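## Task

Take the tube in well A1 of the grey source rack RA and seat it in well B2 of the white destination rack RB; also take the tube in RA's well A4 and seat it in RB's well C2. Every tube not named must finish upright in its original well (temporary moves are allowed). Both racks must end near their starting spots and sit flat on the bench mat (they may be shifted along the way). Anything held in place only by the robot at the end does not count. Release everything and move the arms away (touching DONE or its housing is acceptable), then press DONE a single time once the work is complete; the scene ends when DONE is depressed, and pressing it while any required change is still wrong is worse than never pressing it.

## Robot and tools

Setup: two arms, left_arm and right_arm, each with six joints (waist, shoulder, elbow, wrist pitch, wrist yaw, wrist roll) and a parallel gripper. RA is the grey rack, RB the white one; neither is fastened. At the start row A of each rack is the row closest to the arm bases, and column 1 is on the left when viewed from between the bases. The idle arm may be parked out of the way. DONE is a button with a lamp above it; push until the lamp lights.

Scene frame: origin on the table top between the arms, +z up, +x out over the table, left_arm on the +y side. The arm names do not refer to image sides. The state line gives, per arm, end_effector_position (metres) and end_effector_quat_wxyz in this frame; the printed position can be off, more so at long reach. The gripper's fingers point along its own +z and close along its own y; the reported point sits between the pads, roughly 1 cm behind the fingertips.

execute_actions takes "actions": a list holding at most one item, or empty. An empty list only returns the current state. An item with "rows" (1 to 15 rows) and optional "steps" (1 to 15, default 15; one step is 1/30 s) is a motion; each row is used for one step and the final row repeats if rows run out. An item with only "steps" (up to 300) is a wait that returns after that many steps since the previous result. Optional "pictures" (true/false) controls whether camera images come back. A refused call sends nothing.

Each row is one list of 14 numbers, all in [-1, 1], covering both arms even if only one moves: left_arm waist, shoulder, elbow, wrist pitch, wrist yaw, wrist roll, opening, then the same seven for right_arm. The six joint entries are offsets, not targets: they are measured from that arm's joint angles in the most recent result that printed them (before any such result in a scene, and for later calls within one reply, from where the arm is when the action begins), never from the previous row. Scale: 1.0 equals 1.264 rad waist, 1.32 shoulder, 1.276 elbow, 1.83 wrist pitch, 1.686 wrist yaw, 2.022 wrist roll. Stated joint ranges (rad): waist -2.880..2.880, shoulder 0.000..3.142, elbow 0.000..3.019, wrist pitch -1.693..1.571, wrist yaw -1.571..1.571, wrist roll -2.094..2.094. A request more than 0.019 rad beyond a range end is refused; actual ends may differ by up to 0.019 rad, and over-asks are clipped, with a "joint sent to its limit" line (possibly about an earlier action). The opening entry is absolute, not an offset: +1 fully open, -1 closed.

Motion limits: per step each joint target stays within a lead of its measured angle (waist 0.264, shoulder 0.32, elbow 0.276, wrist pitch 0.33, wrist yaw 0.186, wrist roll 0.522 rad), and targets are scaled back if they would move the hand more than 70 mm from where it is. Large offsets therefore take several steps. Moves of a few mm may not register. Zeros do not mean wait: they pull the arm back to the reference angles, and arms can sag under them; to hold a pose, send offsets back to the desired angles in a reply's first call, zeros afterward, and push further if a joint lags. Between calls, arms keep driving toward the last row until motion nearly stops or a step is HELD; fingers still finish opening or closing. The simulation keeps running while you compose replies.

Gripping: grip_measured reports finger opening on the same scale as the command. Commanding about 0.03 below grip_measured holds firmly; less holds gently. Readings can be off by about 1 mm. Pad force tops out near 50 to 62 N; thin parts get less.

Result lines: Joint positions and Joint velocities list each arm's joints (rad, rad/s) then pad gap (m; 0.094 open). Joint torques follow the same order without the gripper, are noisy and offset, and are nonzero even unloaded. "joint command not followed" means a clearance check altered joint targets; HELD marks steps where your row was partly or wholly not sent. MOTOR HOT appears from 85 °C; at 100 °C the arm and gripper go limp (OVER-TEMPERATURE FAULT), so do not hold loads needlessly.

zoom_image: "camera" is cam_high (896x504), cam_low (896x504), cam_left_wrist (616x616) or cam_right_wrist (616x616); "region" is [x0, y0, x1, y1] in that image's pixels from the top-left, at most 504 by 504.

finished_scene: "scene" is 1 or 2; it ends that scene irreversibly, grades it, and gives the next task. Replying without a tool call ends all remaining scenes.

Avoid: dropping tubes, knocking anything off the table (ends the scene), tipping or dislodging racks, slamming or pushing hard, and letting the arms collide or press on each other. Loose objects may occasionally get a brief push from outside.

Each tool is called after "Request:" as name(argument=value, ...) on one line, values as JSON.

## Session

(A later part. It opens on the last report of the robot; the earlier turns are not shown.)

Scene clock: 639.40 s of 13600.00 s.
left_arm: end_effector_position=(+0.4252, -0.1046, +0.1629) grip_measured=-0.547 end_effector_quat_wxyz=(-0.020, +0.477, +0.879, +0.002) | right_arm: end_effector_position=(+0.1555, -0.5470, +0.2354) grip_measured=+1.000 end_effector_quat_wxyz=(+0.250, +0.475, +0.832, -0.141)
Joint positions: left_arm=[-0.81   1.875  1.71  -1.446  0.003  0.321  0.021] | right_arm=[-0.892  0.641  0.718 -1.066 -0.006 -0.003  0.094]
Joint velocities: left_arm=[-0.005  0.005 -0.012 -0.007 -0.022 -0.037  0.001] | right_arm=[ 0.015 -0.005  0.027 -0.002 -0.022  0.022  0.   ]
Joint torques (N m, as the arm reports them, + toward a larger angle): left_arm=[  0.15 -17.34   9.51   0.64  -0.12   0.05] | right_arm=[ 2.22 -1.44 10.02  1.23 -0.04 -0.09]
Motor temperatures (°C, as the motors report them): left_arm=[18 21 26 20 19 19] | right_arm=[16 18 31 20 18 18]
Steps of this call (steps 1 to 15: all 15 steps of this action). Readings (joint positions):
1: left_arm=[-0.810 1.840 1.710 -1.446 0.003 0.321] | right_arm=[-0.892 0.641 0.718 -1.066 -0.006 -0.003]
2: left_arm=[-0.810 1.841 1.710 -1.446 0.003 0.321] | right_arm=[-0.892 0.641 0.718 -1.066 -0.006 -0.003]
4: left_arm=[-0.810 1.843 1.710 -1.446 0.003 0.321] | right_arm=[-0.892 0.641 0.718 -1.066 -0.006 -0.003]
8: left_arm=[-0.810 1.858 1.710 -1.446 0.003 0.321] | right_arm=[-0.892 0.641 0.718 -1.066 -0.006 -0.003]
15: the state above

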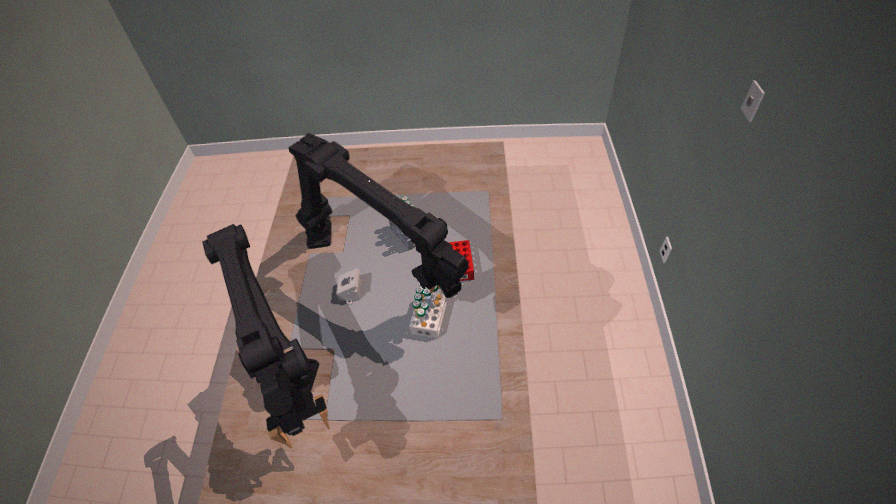

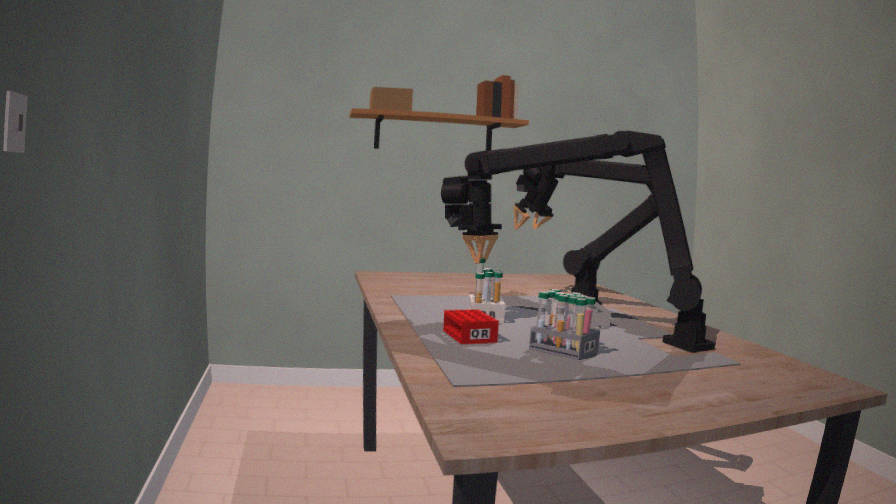

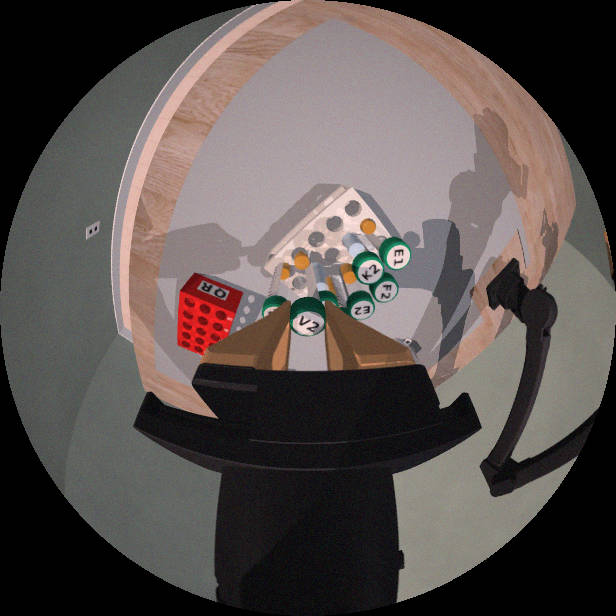

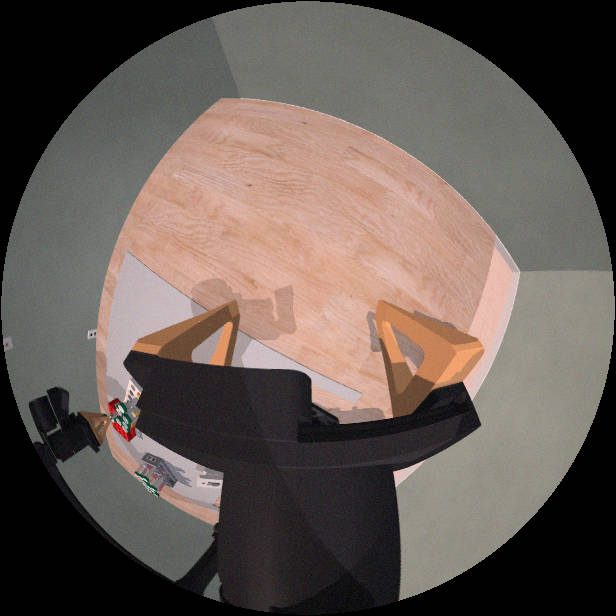

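Request:
execute_actions(actions=[{"rows":[[0.012,0.005,0.01,0.015,0,0,-0.6,0,0,0.01,0,0,0,1],[0.012,0.01,0.01,0.018,0,0,-0.6,0,0,0.01,0,0,0,1],[0.014,0.015,0.01,0.02,0,0,-0.6,0,0,0.01,0,0,0,1],[0.016,0.02,0.01,0.022,0,0,-0.6,0,0,0.01,0,0,0,1],[0.016,0.026,0.01,0.024,0,0,-0.6,0,0,0.01,0,0,0,1]],"steps":15}])

Request:
zoom_image(camera="cam_left_wrist", region=[230,180,400,350])

Scene clock: 650.10 s of 13600.00 s.
left_arm: end_effector_position=(+0.4311, -0.1051, +0.1536) grip_measured=-0.547 end_effector_quat_wxyz=(-0.020, +0.474, +0.881, -0.000) | right_arm: end_effector_position=(+0.1555, -0.5470, +0.2354) grip_measured=+1.000 end_effector_quat_wxyz=(+0.250, +0.475, +0.832, -0.141)
Joint positions: left_arm=[-0.803  1.892  1.71  -1.428  0.007  0.321  0.021] | right_arm=[-0.892  0.641  0.718 -1.066 -0.006 -0.003  0.094]
Joint velocities: left_arm=[-0.015 -0.015 -0.017 -0.012  0.051  0.037  0.   ] | right_arm=[-0.015  0.005 -0.017  0.007 -0.007  0.007  0.   ]
Joint torques (N m, as the arm reports them, + toward a larger angle): left_arm=[  1.17 -16.42   8.84   1.35  -0.28   0.03] | right_arm=[ 1.42 -0.71  9.88  1.16 -0.01 -0.04]
Motor temperatures (°C, as the motors report them): left_arm=[18 21 26 20 19 19] | right_arm=[16 18 31 20 18 18]
Steps of this call (steps 1 to 15: the robot went on to your last target; steps 16 to 90: nothing new was sent; then 7.20 s passed at rest; steps 91 to 105: all 15 steps of this action). Readings (joint positions):
91: left_arm=[-0.810 1.875 1.710 -1.445 0.003 0.321] | right_arm=[-0.892 0.641 0.718 -1.066 -0.006 -0.003]
92: left_arm=[-0.810 1.875 1.710 -1.442 0.003 0.321] | right_arm=[-0.892 0.641 0.718 -1.066 -0.006 -0.003]
94: left_arm=[-0.808 1.876 1.710 -1.434 0.003 0.321] | right_arm=[-0.892 0.641 0.718 -1.066 -0.006 -0.003]
98: left_arm=[-0.803 1.886 1.710 -1.428 0.004 0.321] | right_arm=[-0.892 0.641 0.718 -1.066 -0.006 -0.003]
105: the state above

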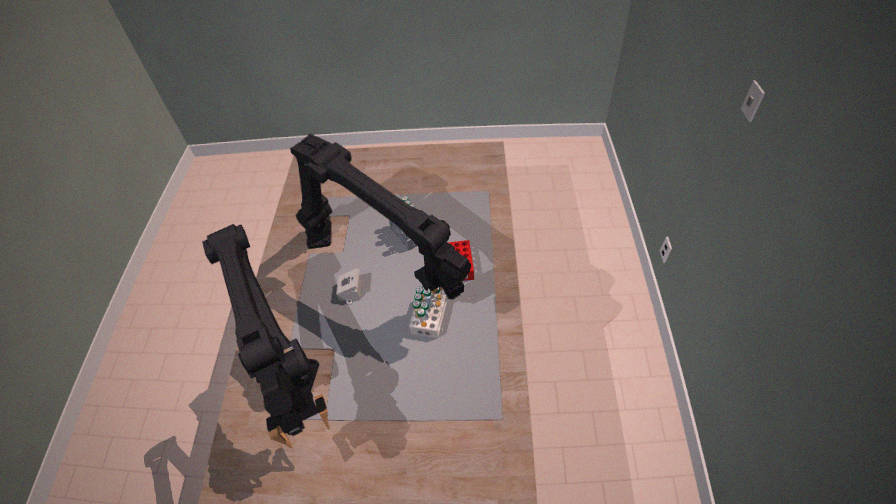

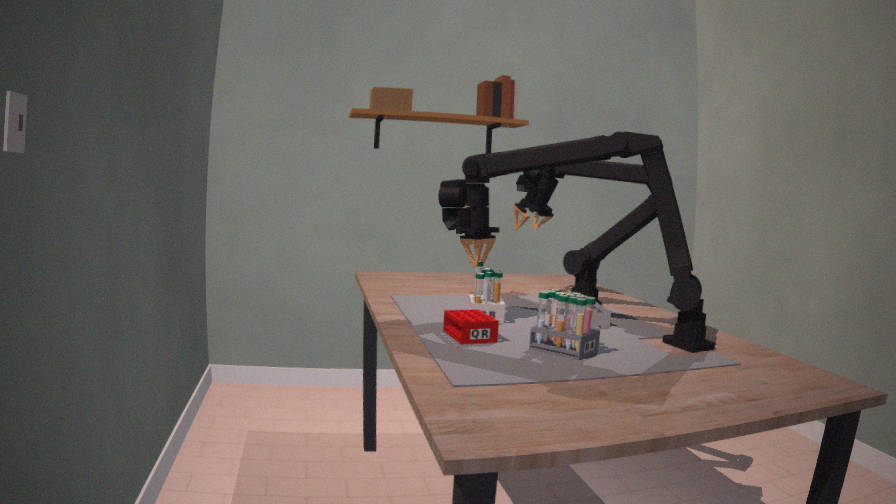

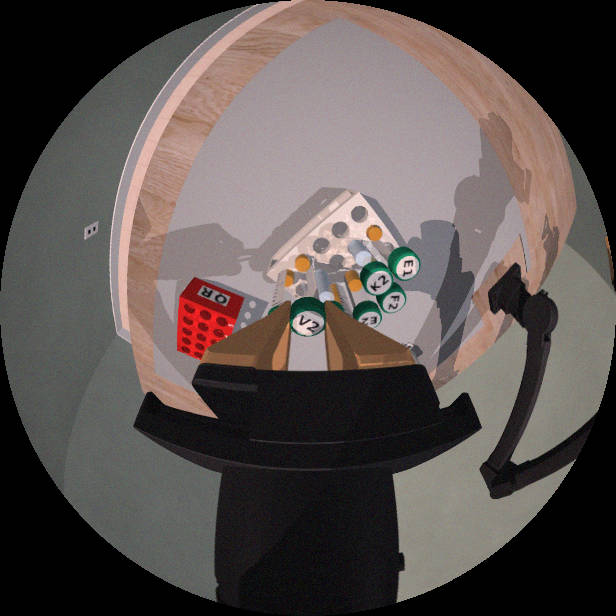

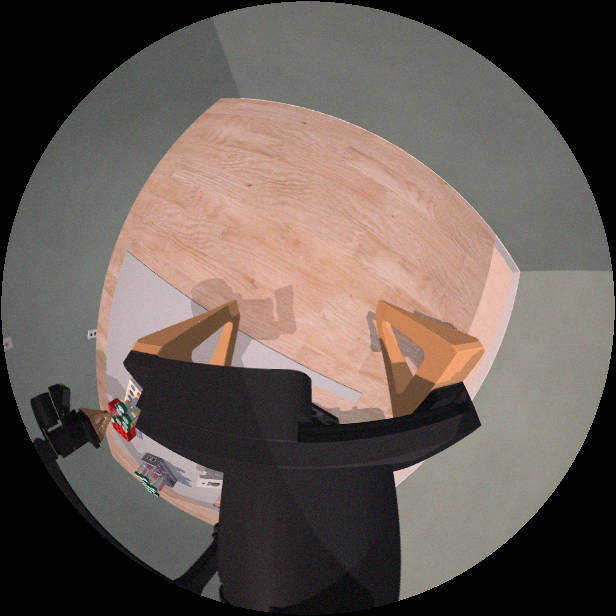

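Region (230, 180, 400, 350) of cam_left_wrist's 616x616 image, scaled by 2.965, with more detail than that image has.

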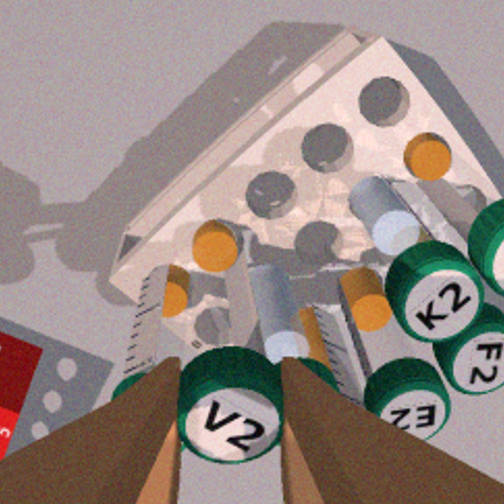

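Request:
execute_actions(actions=[{"rows":[[0,0.015,-0.02,0.012,0,0,-0.6,0,0,0.01,0,0,0,1]],"steps":15}], pictures=false)

Request:
execute_actions(actions=[{"rows":[[0,-0.02,0.015,0,0,0,-0.42,0,0,0.01,0,0,0,1]],"steps":15}])

Request:
zoom_image(camera="cam_low", region=[430,220,550,320])

Scene clock: 660.77 s of 13600.00 s.
left_arm: end_effector_position=(+0.4268, -0.1017, +0.1393) grip_measured=-0.547 end_effector_quat_wxyz=(-0.032, +0.473, +0.880, +0.002) | right_arm: end_effector_position=(+0.1555, -0.5470, +0.2354) grip_measured=+1.000 end_effector_quat_wxyz=(+0.250, +0.475, +0.832, -0.141)
Joint positions: left_arm=[-0.803  1.901  1.685 -1.418  0.008  0.321  0.021] | right_arm=[-0.892  0.641  0.718 -1.066 -0.006 -0.003  0.094]
Joint velocities: left_arm=[-0.005 -0.005 -0.002 -0.022 -0.037 -0.051  0.001] | right_arm=[-0.005  0.005 -0.012 -0.012  0.037  0.007  0.   ]
Joint torques (N m, as the arm reports them, + toward a larger angle): left_arm=[ -0.52 -16.89   7.8    0.84  -0.16   0.03] | right_arm=[ 1.98 -0.98  9.87  1.12  0.01 -0.13]
Motor temperatures (°C, as the motors report them): left_arm=[18 21 25 20 19 19] | right_arm=[16 18 31 20 18 18]
Steps of this call (steps 1 to 15: the robot went on to your last target; steps 16 to 90: nothing new was sent; then 7.17 s passed at rest; steps 91 to 105: all 15 steps of this action). Readings (joint positions):
91: left_arm=[-0.803 1.892 1.706 -1.427 0.008 0.321] | right_arm=[-0.892 0.641 0.718 -1.066 -0.006 -0.003]
92: left_arm=[-0.803 1.892 1.701 -1.427 0.008 0.321] | right_arm=[-0.892 0.641 0.718 -1.066 -0.006 -0.003]
94: left_arm=[-0.803 1.894 1.690 -1.425 0.008 0.321] | right_arm=[-0.892 0.641 0.718 -1.066 -0.006 -0.003]
98: left_arm=[-0.803 1.901 1.685 -1.418 0.008 0.321] | right_arm=[-0.892 0.641 0.718 -1.066 -0.006 -0.003]
105: the state above

Scene clock: 661.27 s of 13600.00 s.
left_arm: end_effector_position=(+0.4268, -0.1017, +0.1393) grip_measured=-0.422 end_effector_quat_wxyz=(-0.032, +0.473, +0.880, +0.002) | right_arm: end_effector_position=(+0.1555, -0.5470, +0.2354) grip_measured=+1.000 end_effector_quat_wxyz=(+0.250, +0.475, +0.832, -0.141)
Joint positions: left_arm=[-0.803  1.901  1.685 -1.418  0.008  0.321  0.027] | right_arm=[-0.892  0.641  0.718 -1.066 -0.006 -0.003  0.094]
Joint velocities: left_arm=[-0.005 -0.015 -0.007 -0.017  0.007 -0.037  0.001] | right_arm=[-0.034  0.005  0.007 -0.017  0.022 -0.022  0.   ]
Joint torques (N m, as the arm reports them, + toward a larger angle): left_arm=[ -0.16 -19.37   9.27   0.28  -0.14   0.02] | right_arm=[ 1.39 -0.16 10.01  1.12 -0.03 -0.11]
Motor temperatures (°C, as the motors report them): left_arm=[18 21 25 20 19 19] | right_arm=[16 18 31 20 18 18]
Steps of this call (steps 1 to 15: all 15 steps of this action). Readings (joint positions):
1: left_arm=[-0.803 1.901 1.685 -1.418 0.008 0.321] | right_arm=[-0.892 0.641 0.718 -1.066 -0.006 -0.003]
2: left_arm=[-0.803 1.901 1.685 -1.418 0.008 0.321] | right_arm=[-0.892 0.641 0.718 -1.066 -0.006 -0.003]
4: left_arm=[-0.803 1.901 1.685 -1.418 0.008 0.321] | right_arm=[-0.892 0.641 0.718 -1.066 -0.006 -0.003]
8: left_arm=[-0.803 1.901 1.685 -1.418 0.008 0.321] | right_arm=[-0.892 0.641 0.718 -1.066 -0.006 -0.003]
15: the state above

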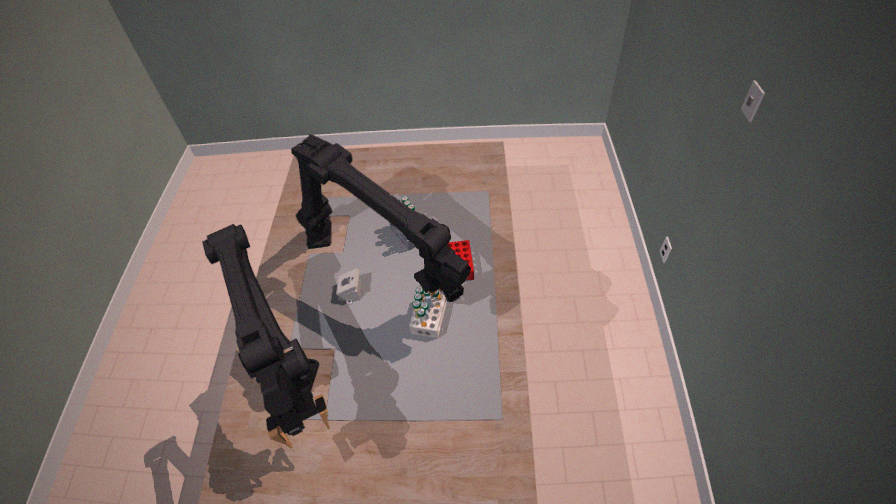

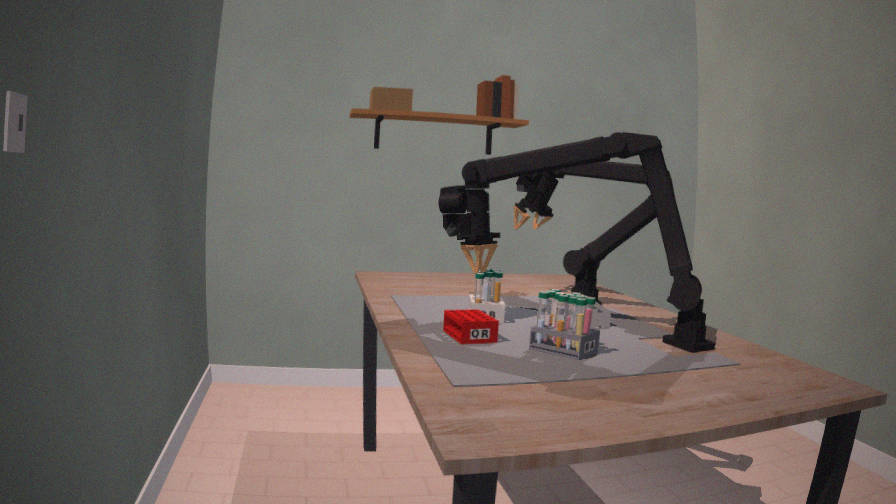

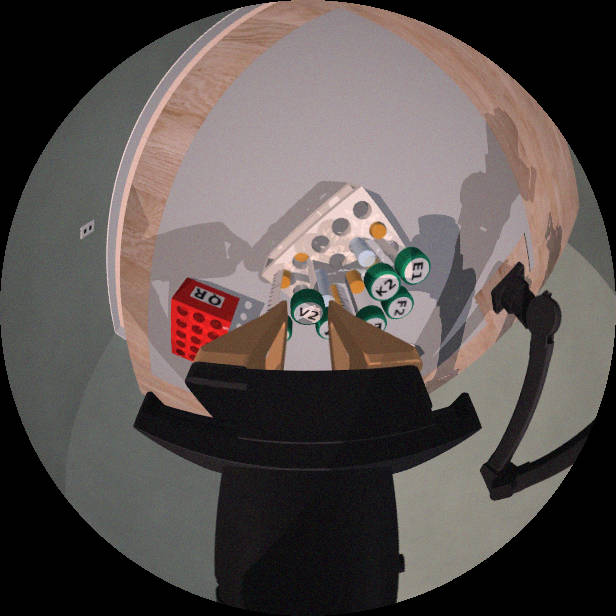

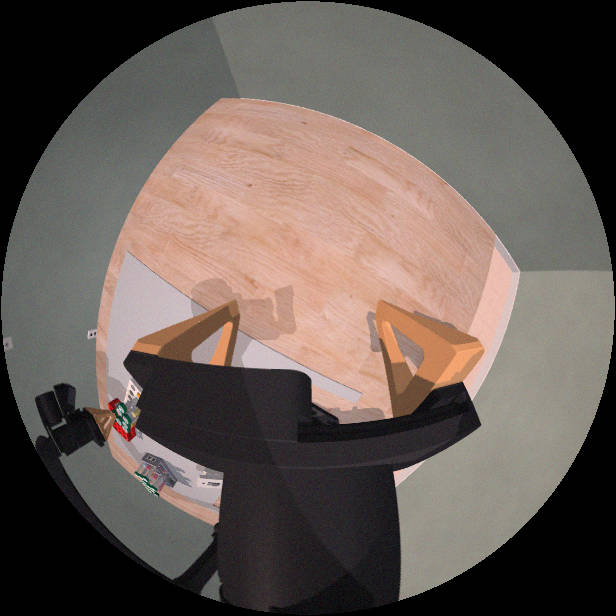

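Region (430, 220, 550, 320) of cam_low's 896x504 image, scaled by 4.200, with more detail than that image has.

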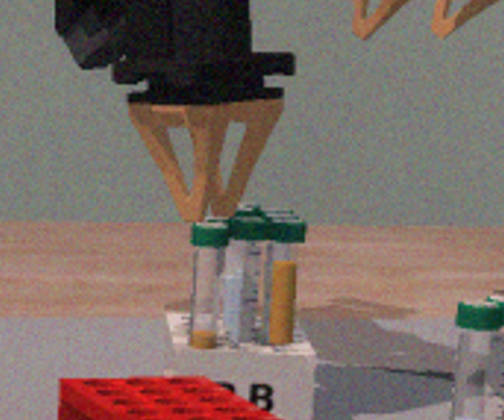

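Request:
execute_actions(actions=[{"rows":[[0,-0.04,0.02,0,0,0,-0.42,0,0,0.01,0,0,0,1],[0,-0.06,0.02,0,0,0,-0.42,0,0,0.01,0,0,0,1],[0,-0.08,0.02,-0.01,0,0,-0.42,0,0,0.01,0,0,0,1],[0,-0.1,0.02,-0.02,0,0,-0.42,0,0,0.01,0,0,0,1],[0,-0.12,0.02,-0.03,0,0,-0.42,0,0,0.01,0,0,0,1],[0,-0.14,0.02,-0.04,0,0,-0.42,0,0,0.01,0,0,0,1]],"steps":15}], pictures=false)

Request:
execute_actions(actions=[{"rows":[[-0.02,-0.04,0,0,0,-0.02,-1,0,0,0.01,0,0,0,1],[-0.04,-0.06,-0.03,0,0,-0.04,-1,0,0,0.01,0,0,0,1],[-0.06,-0.09,-0.06,0,0,-0.06,-1,0,0,0.01,0,0,0,1],[-0.08,-0.12,-0.09,0,0,-0.08,-1,0,0,0.01,0,0,0,1],[-0.1,-0.15,-0.12,0,0,-0.1,-1,0,0,0.01,0,0,0,1],[-0.12,-0.18,-0.15,0,0,-0.12,-1,0,0,0.01,0,0,0,1],[-0.14,-0.21,-0.18,0.01,0,-0.14,-1,0,0,0.01,0,0,0,1],[-0.16,-0.24,-0.21,0.01,0,-0.16,-1,0,0,0.01,0,0,0,1],[-0.185,-0.27,-0.25,0.01,0,-0.16,-1,0,0,0.01,0,0,0,1]],"steps":15}], pictures=false)

Request:
execute_actions(actions=[{"rows":[[-0.02,-0.04,-0.04,0,0,0,-1,0,0,0.01,0,0,0,1],[-0.04,-0.06,-0.07,0,0,0,-1,0,0,0.01,0,0,0,1],[-0.06,-0.09,-0.1,0,0,0,-1,0,0,0.01,0,0,0,1],[-0.08,-0.12,-0.13,0,0,0,-1,0,0,0.01,0,0,0,1],[-0.1,-0.15,-0.16,0,0,0,-1,0,0,0.01,0,0,0,1],[-0.12,-0.18,-0.2,0.01,0,0,-1,0,0,0.01,0,0,0,1],[-0.14,-0.21,-0.24,0.02,0,0,-1,0,0,0.01,0,0,0,1],[-0.16,-0.24,-0.28,0.02,0,0,-1,0,0,0.01,0,0,0,1],[-0.19,-0.27,-0.33,0.03,0,0,-1,0,0,0.01,0,0,0,1]],"steps":15}], pictures=false)

Request:
execute_actions(actions=[{"steps":20}])

Scene clock: 690.47 s of 13600.00 s.
left_arm: end_effector_position=(+0.4069, -0.0861, +0.2422) grip_measured=-0.422 end_effector_quat_wxyz=(+0.036, +0.473, +0.880, -0.010) | right_arm: end_effector_position=(+0.1555, -0.5470, +0.2354) grip_measured=+1.000 end_effector_quat_wxyz=(+0.250, +0.475, +0.832, -0.141)
Joint positions: left_arm=[-0.803  1.708  1.685 -1.473  0.008  0.321  0.027] | right_arm=[-0.892  0.641  0.718 -1.066 -0.006 -0.003  0.094]
Joint velocities: left_arm=[-0.005 -0.22  -0.017 -0.017  0.007 -0.037 -0.   ] | right_arm=[ 0.015  0.024 -0.002 -0.012  0.022  0.022  0.   ]
Joint torques (N m, as the arm reports them, + toward a larger angle): left_arm=[ -0.58 -13.37  10.18  -0.11  -0.1   -0.01] | right_arm=[ 1.16 -0.6  10.12  0.94 -0.02 -0.11]
Motor temperatures (°C, as the motors report them): left_arm=[18 21 26 20 18 19] | right_arm=[16 18 31 20 18 18]
Steps of this call (steps 1 to 15: the robot went on to your last target; steps 16 to 90: nothing new was sent; then 25.70 s passed at rest; steps 91 to 105: all 15 steps of this action). Readings (joint positions):
91: left_arm=[-0.803 1.900 1.685 -1.418 0.008 0.321] | right_arm=[-0.892 0.641 0.718 -1.066 -0.006 -0.003]
92: left_arm=[-0.803 1.898 1.685 -1.418 0.008 0.321] | right_arm=[-0.892 0.641 0.718 -1.066 -0.006 -0.003]
94: left_arm=[-0.803 1.886 1.685 -1.420 0.008 0.321] | right_arm=[-0.892 0.641 0.718 -1.066 -0.006 -0.003]
98: left_arm=[-0.803 1.826 1.685 -1.451 0.008 0.321] | right_arm=[-0.892 0.641 0.718 -1.066 -0.006 -0.003]
105: the state above

Scene clock: 690.97 s of 13600.00 s.
left_arm: end_effector_position=(+0.2279, -0.0806, +0.2777) grip_measured=-0.982 end_effector_quat_wxyz=(+0.052, +0.465, +0.883, -0.030) | right_arm: end_effector_position=(+0.1555, -0.5470, +0.2354) grip_measured=+1.000 end_effector_quat_wxyz=(+0.250, +0.475, +0.832, -0.141)
Joint positions: left_arm=[-1.063  1.337  1.356 -1.47   0.01   0.042  0.001] | right_arm=[-0.892  0.641  0.718 -1.066 -0.006 -0.003  0.094]
Joint velocities: left_arm=[ 0.093 -0.317 -0.007  0.012 -0.095 -0.227 -0.   ] | right_arm=[-0.005 -0.015  0.007  0.007  0.066  0.066  0.   ]
Joint torques (N m, as the arm reports them, + toward a larger angle): left_arm=[ 1.86 -6.74  9.02  1.35 -0.22 -0.12] | right_arm=[ 1.31 -0.3   9.9   1.41 -0.05 -0.17]
Motor temperatures (°C, as the motors report them): left_arm=[18 21 26 20 18 19] | right_arm=[16 18 31 20 18 18]
Steps of this call (steps 1 to 15: all 15 steps of this action). Readings (joint positions):
1: left_arm=[-0.803 1.699 1.684 -1.473 0.008 0.315] | right_arm=[-0.892 0.641 0.718 -1.066 -0.006 -0.003]
2: left_arm=[-0.807 1.691 1.677 -1.473 0.008 0.304] | right_arm=[-0.892 0.641 0.718 -1.066 -0.006 -0.003]
4: left_arm=[-0.826 1.654 1.631 -1.472 0.007 0.263] | right_arm=[-0.892 0.641 0.718 -1.066 -0.006 -0.003]
8: left_arm=[-0.924 1.531 1.480 -1.471 0.007 0.156] | right_arm=[-0.892 0.641 0.718 -1.066 -0.006 -0.003]
15: the state above

Scene clock: 691.47 s of 13600.00 s.
left_arm: end_effector_position=(+0.0811, +0.0072, +0.2174) grip_measured=-0.982 end_effector_quat_wxyz=(+0.032, +0.571, +0.820, -0.027) | right_arm: end_effector_position=(+0.1555, -0.5470, +0.2354) grip_measured=+1.000 end_effector_quat_wxyz=(+0.250, +0.475, +0.832, -0.141)
Joint positions: left_arm=[-1.312  0.959  0.914 -1.443  0.011  0.041  0.001] | right_arm=[-0.892  0.641  0.718 -1.066 -0.006 -0.003  0.094]
Joint velocities: left_arm=[ 0.005 -0.005 -0.012  0.134  0.007 -0.037 -0.001] | right_arm=[-0.015  0.005 -0.007 -0.002 -0.037 -0.037  0.   ]
Joint torques (N m, as the arm reports them, + toward a larger angle): left_arm=[ 0.49 -1.39  9.89  1.3  -0.18  0.06] | right_arm=[ 2.24 -1.54  9.88  0.8   0.   -0.07]
Motor temperatures (°C, as the motors report them): left_arm=[18 21 26 20 18 19] | right_arm=[16 18 31 20 18 18]
Steps of this call (steps 1 to 15: all 15 steps of this action). Readings (joint positions):
1: left_arm=[-1.063 1.325 1.349 -1.469 0.010 0.041] | right_arm=[-0.892 0.641 0.718 -1.066 -0.006 -0.003]
2: left_arm=[-1.066 1.310 1.331 -1.469 0.010 0.041] | right_arm=[-0.892 0.641 0.718 -1.066 -0.006 -0.003]
4: left_arm=[-1.093 1.265 1.264 -1.469 0.009 0.041] | right_arm=[-0.892 0.641 0.718 -1.066 -0.006 -0.003]
8: left_arm=[-1.212 1.126 1.075 -1.458 0.009 0.041] | right_arm=[-0.892 0.641 0.718 -1.066 -0.006 -0.003]
15: the state above

Scene clock: 692.13 s of 13600.00 s.
left_arm: end_effector_position=(+0.0821, +0.0046, +0.2143) grip_measured=-0.982 end_effector_quat_wxyz=(+0.029, +0.571, +0.820, -0.025) | right_arm: end_effector_position=(+0.1555, -0.5470, +0.2354) grip_measured=+1.000 end_effector_quat_wxyz=(+0.250, +0.475, +0.832, -0.141)
Joint positions: left_arm=[-1.312  0.972  0.914 -1.436  0.011  0.041  0.001] | right_arm=[-0.892  0.641  0.718 -1.066 -0.006 -0.003  0.094]
Joint velocities: left_arm=[-0.005 -0.005  0.002  0.002 -0.007 -0.022 -0.001] | right_arm=[-0.005  0.005 -0.007 -0.017  0.066 -0.051  0.   ]
Joint torques (N m, as the arm reports them, + toward a larger angle): left_arm=[ 0.35 -2.6   9.98  1.53 -0.19  0.03] | right_arm=[ 1.11 -1.06 10.16  0.91 -0.01 -0.07]
Motor temperatures (°C, as the motors report them): left_arm=[18 21 26 20 18 19] | right_arm=[16 18 31 20 18 18]
Steps of this call (steps 1 to 20: the robot went on to your last target). Readings (joint positions):
1: left_arm=[-1.312 0.960 0.914 -1.440 0.011 0.041] | right_arm=[-0.892 0.641 0.718 -1.066 -0.006 -0.003]
2: left_arm=[-1.312 0.963 0.914 -1.440 0.011 0.041] | right_arm=[-0.892 0.641 0.718 -1.066 -0.006 -0.003]
4: left_arm=[-1.312 0.968 0.914 -1.437 0.011 0.041] | right_arm=[-0.892 0.641 0.718 -1.066 -0.006 -0.003]
8: left_arm=[-1.312 0.972 0.914 -1.436 0.011 0.041] | right_arm=[-0.892 0.641 0.718 -1.066 -0.006 -0.003]
20: the state above

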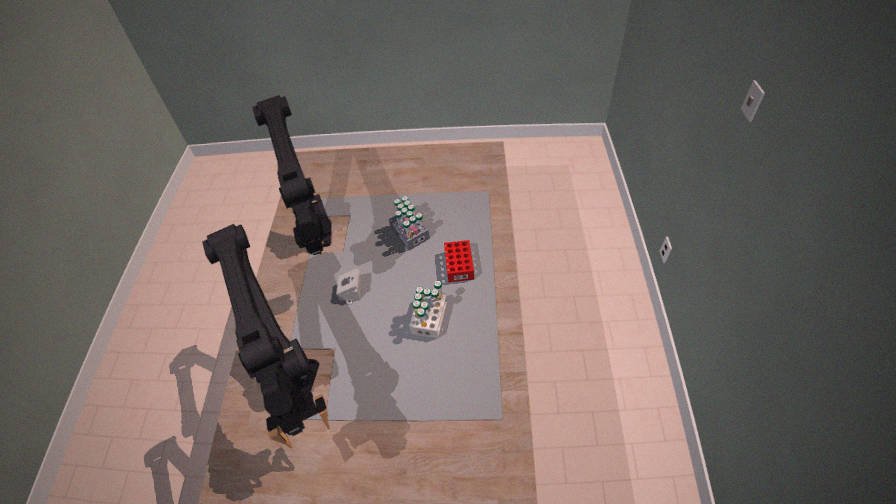

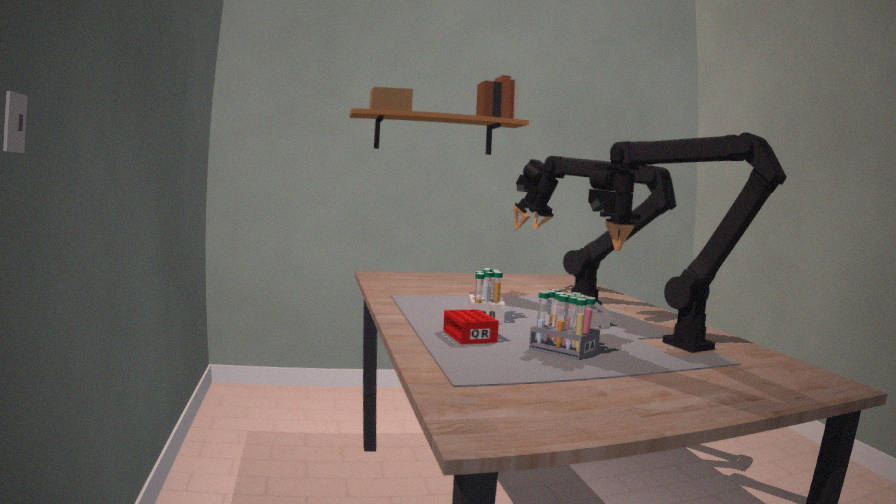

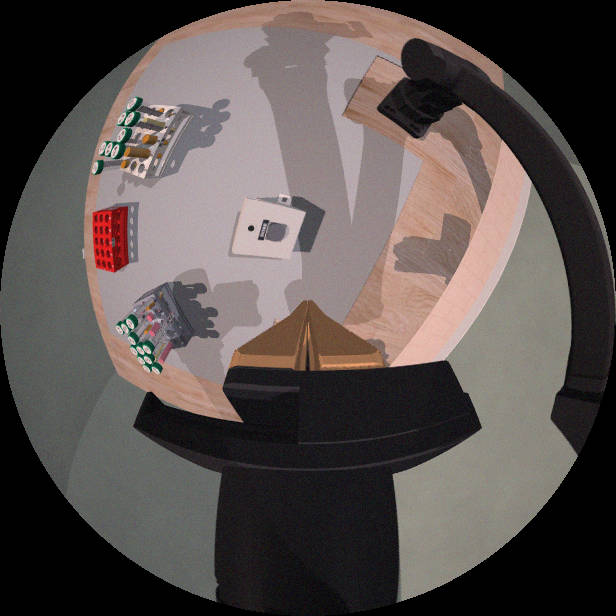

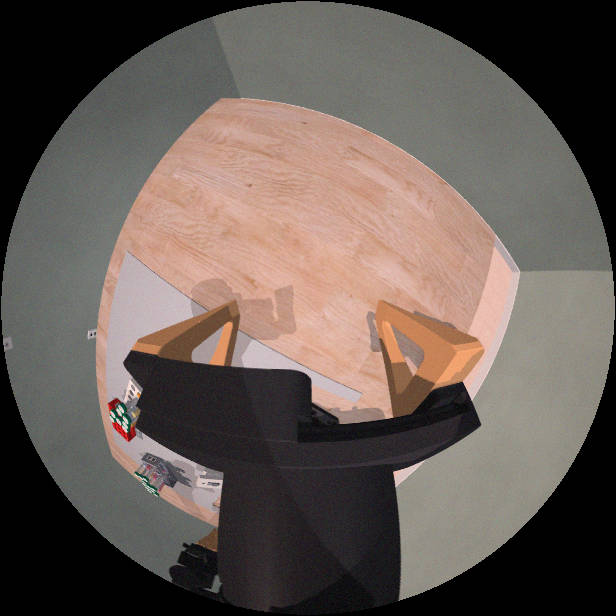

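Request:
execute_actions(actions=[{"rows":[[0.03,0.03,0,0.03,0,0,-1,0,0,0.01,0,0,0,1],[0.06,0.06,-0.02,0.06,0,0,-1,0,0,0.01,0,0,0,1],[0.09,0.09,-0.04,0.09,0,0,-1,0,0,0.01,0,0,0,1],[0.11,0.12,-0.06,0.12,0,0,-1,0,0,0.01,0,0,0,1],[0.122,0.15,-0.08,0.15,0,0,-1,0,0,0.01,0,0,0,1],[0.122,0.18,-0.1,0.175,0,0,-1,0,0,0.01,0,0,0,1],[0.122,0.205,-0.115,0.195,0,0,-1,0,0,0.01,0,0,0,1]],"steps":15}], pictures=false)

Request:
execute_actions(actions=[{"steps":15}])

Scene clock: 709.13 s of 13600.00 s.
left_arm: end_effector_position=(+0.1350, -0.0055, +0.0830) grip_measured=-0.982 end_effector_quat_wxyz=(-0.016, +0.507, +0.862, +0.000) | right_arm: end_effector_position=(+0.1555, -0.5470, +0.2354) grip_measured=+1.000 end_effector_quat_wxyz=(+0.250, +0.475, +0.832, -0.141)
Joint positions: left_arm=[-1.159  1.256  0.756 -1.1    0.015  0.041  0.001] | right_arm=[-0.892  0.641  0.718 -1.066 -0.006 -0.003  0.094]
Joint velocities: left_arm=[ 0.005 -0.005  0.002 -0.002 -0.007  0.037 -0.001] | right_arm=[-0.005 -0.005  0.007  0.007 -0.066 -0.007  0.   ]
Joint torques (N m, as the arm reports them, + toward a larger angle): no reading
Motor temperatures (°C, as the motors report them): left_arm=[18 20 26 20 18 19] | right_arm=[16 18 31 20 18 18]
The task's run ended inside this call: 1 step that you had sent did not run.
Steps of this call (steps 1 to 15: the robot went on to your last target; steps 16 to 90: nothing new was sent; then 13.53 s passed at rest; steps 91 to 104: the first 14 steps of this action). Readings (joint positions):
91: left_arm=[-1.310 0.973 0.913 -1.431 0.011 0.041] | right_arm=[-0.892 0.641 0.718 -1.066 -0.006 -0.003]
92: left_arm=[-1.300 0.980 0.910 -1.412 0.012 0.041] | right_arm=[-0.892 0.641 0.718 -1.066 -0.006 -0.003]
94: left_arm=[-1.251 1.012 0.890 -1.333 0.012 0.041] | right_arm=[-0.892 0.641 0.718 -1.066 -0.006 -0.003]
98: left_arm=[-1.164 1.164 0.811 -1.154 0.012 0.041] | right_arm=[-0.892 0.641 0.718 -1.066 -0.006 -0.003]
104: left_arm=[-1.159 1.272 0.756 -1.107 0.020 0.041] | right_arm=[-0.892 0.641 0.718 -1.066 -0.006 -0.003]
The task's run has ended: the event that ends the task has happened. This ends this scene only. If you have not yet called finished_scene for this scene, call it to go on to the next scene.

The task's run has ended: the event that ends the task has happened. This scene is finished. If you have not yet called finished_scene for this scene, call it to go on to the next scene.

Lucky hit.

Request:
finished_scene(scene=1)

The scene is finished: the task was done.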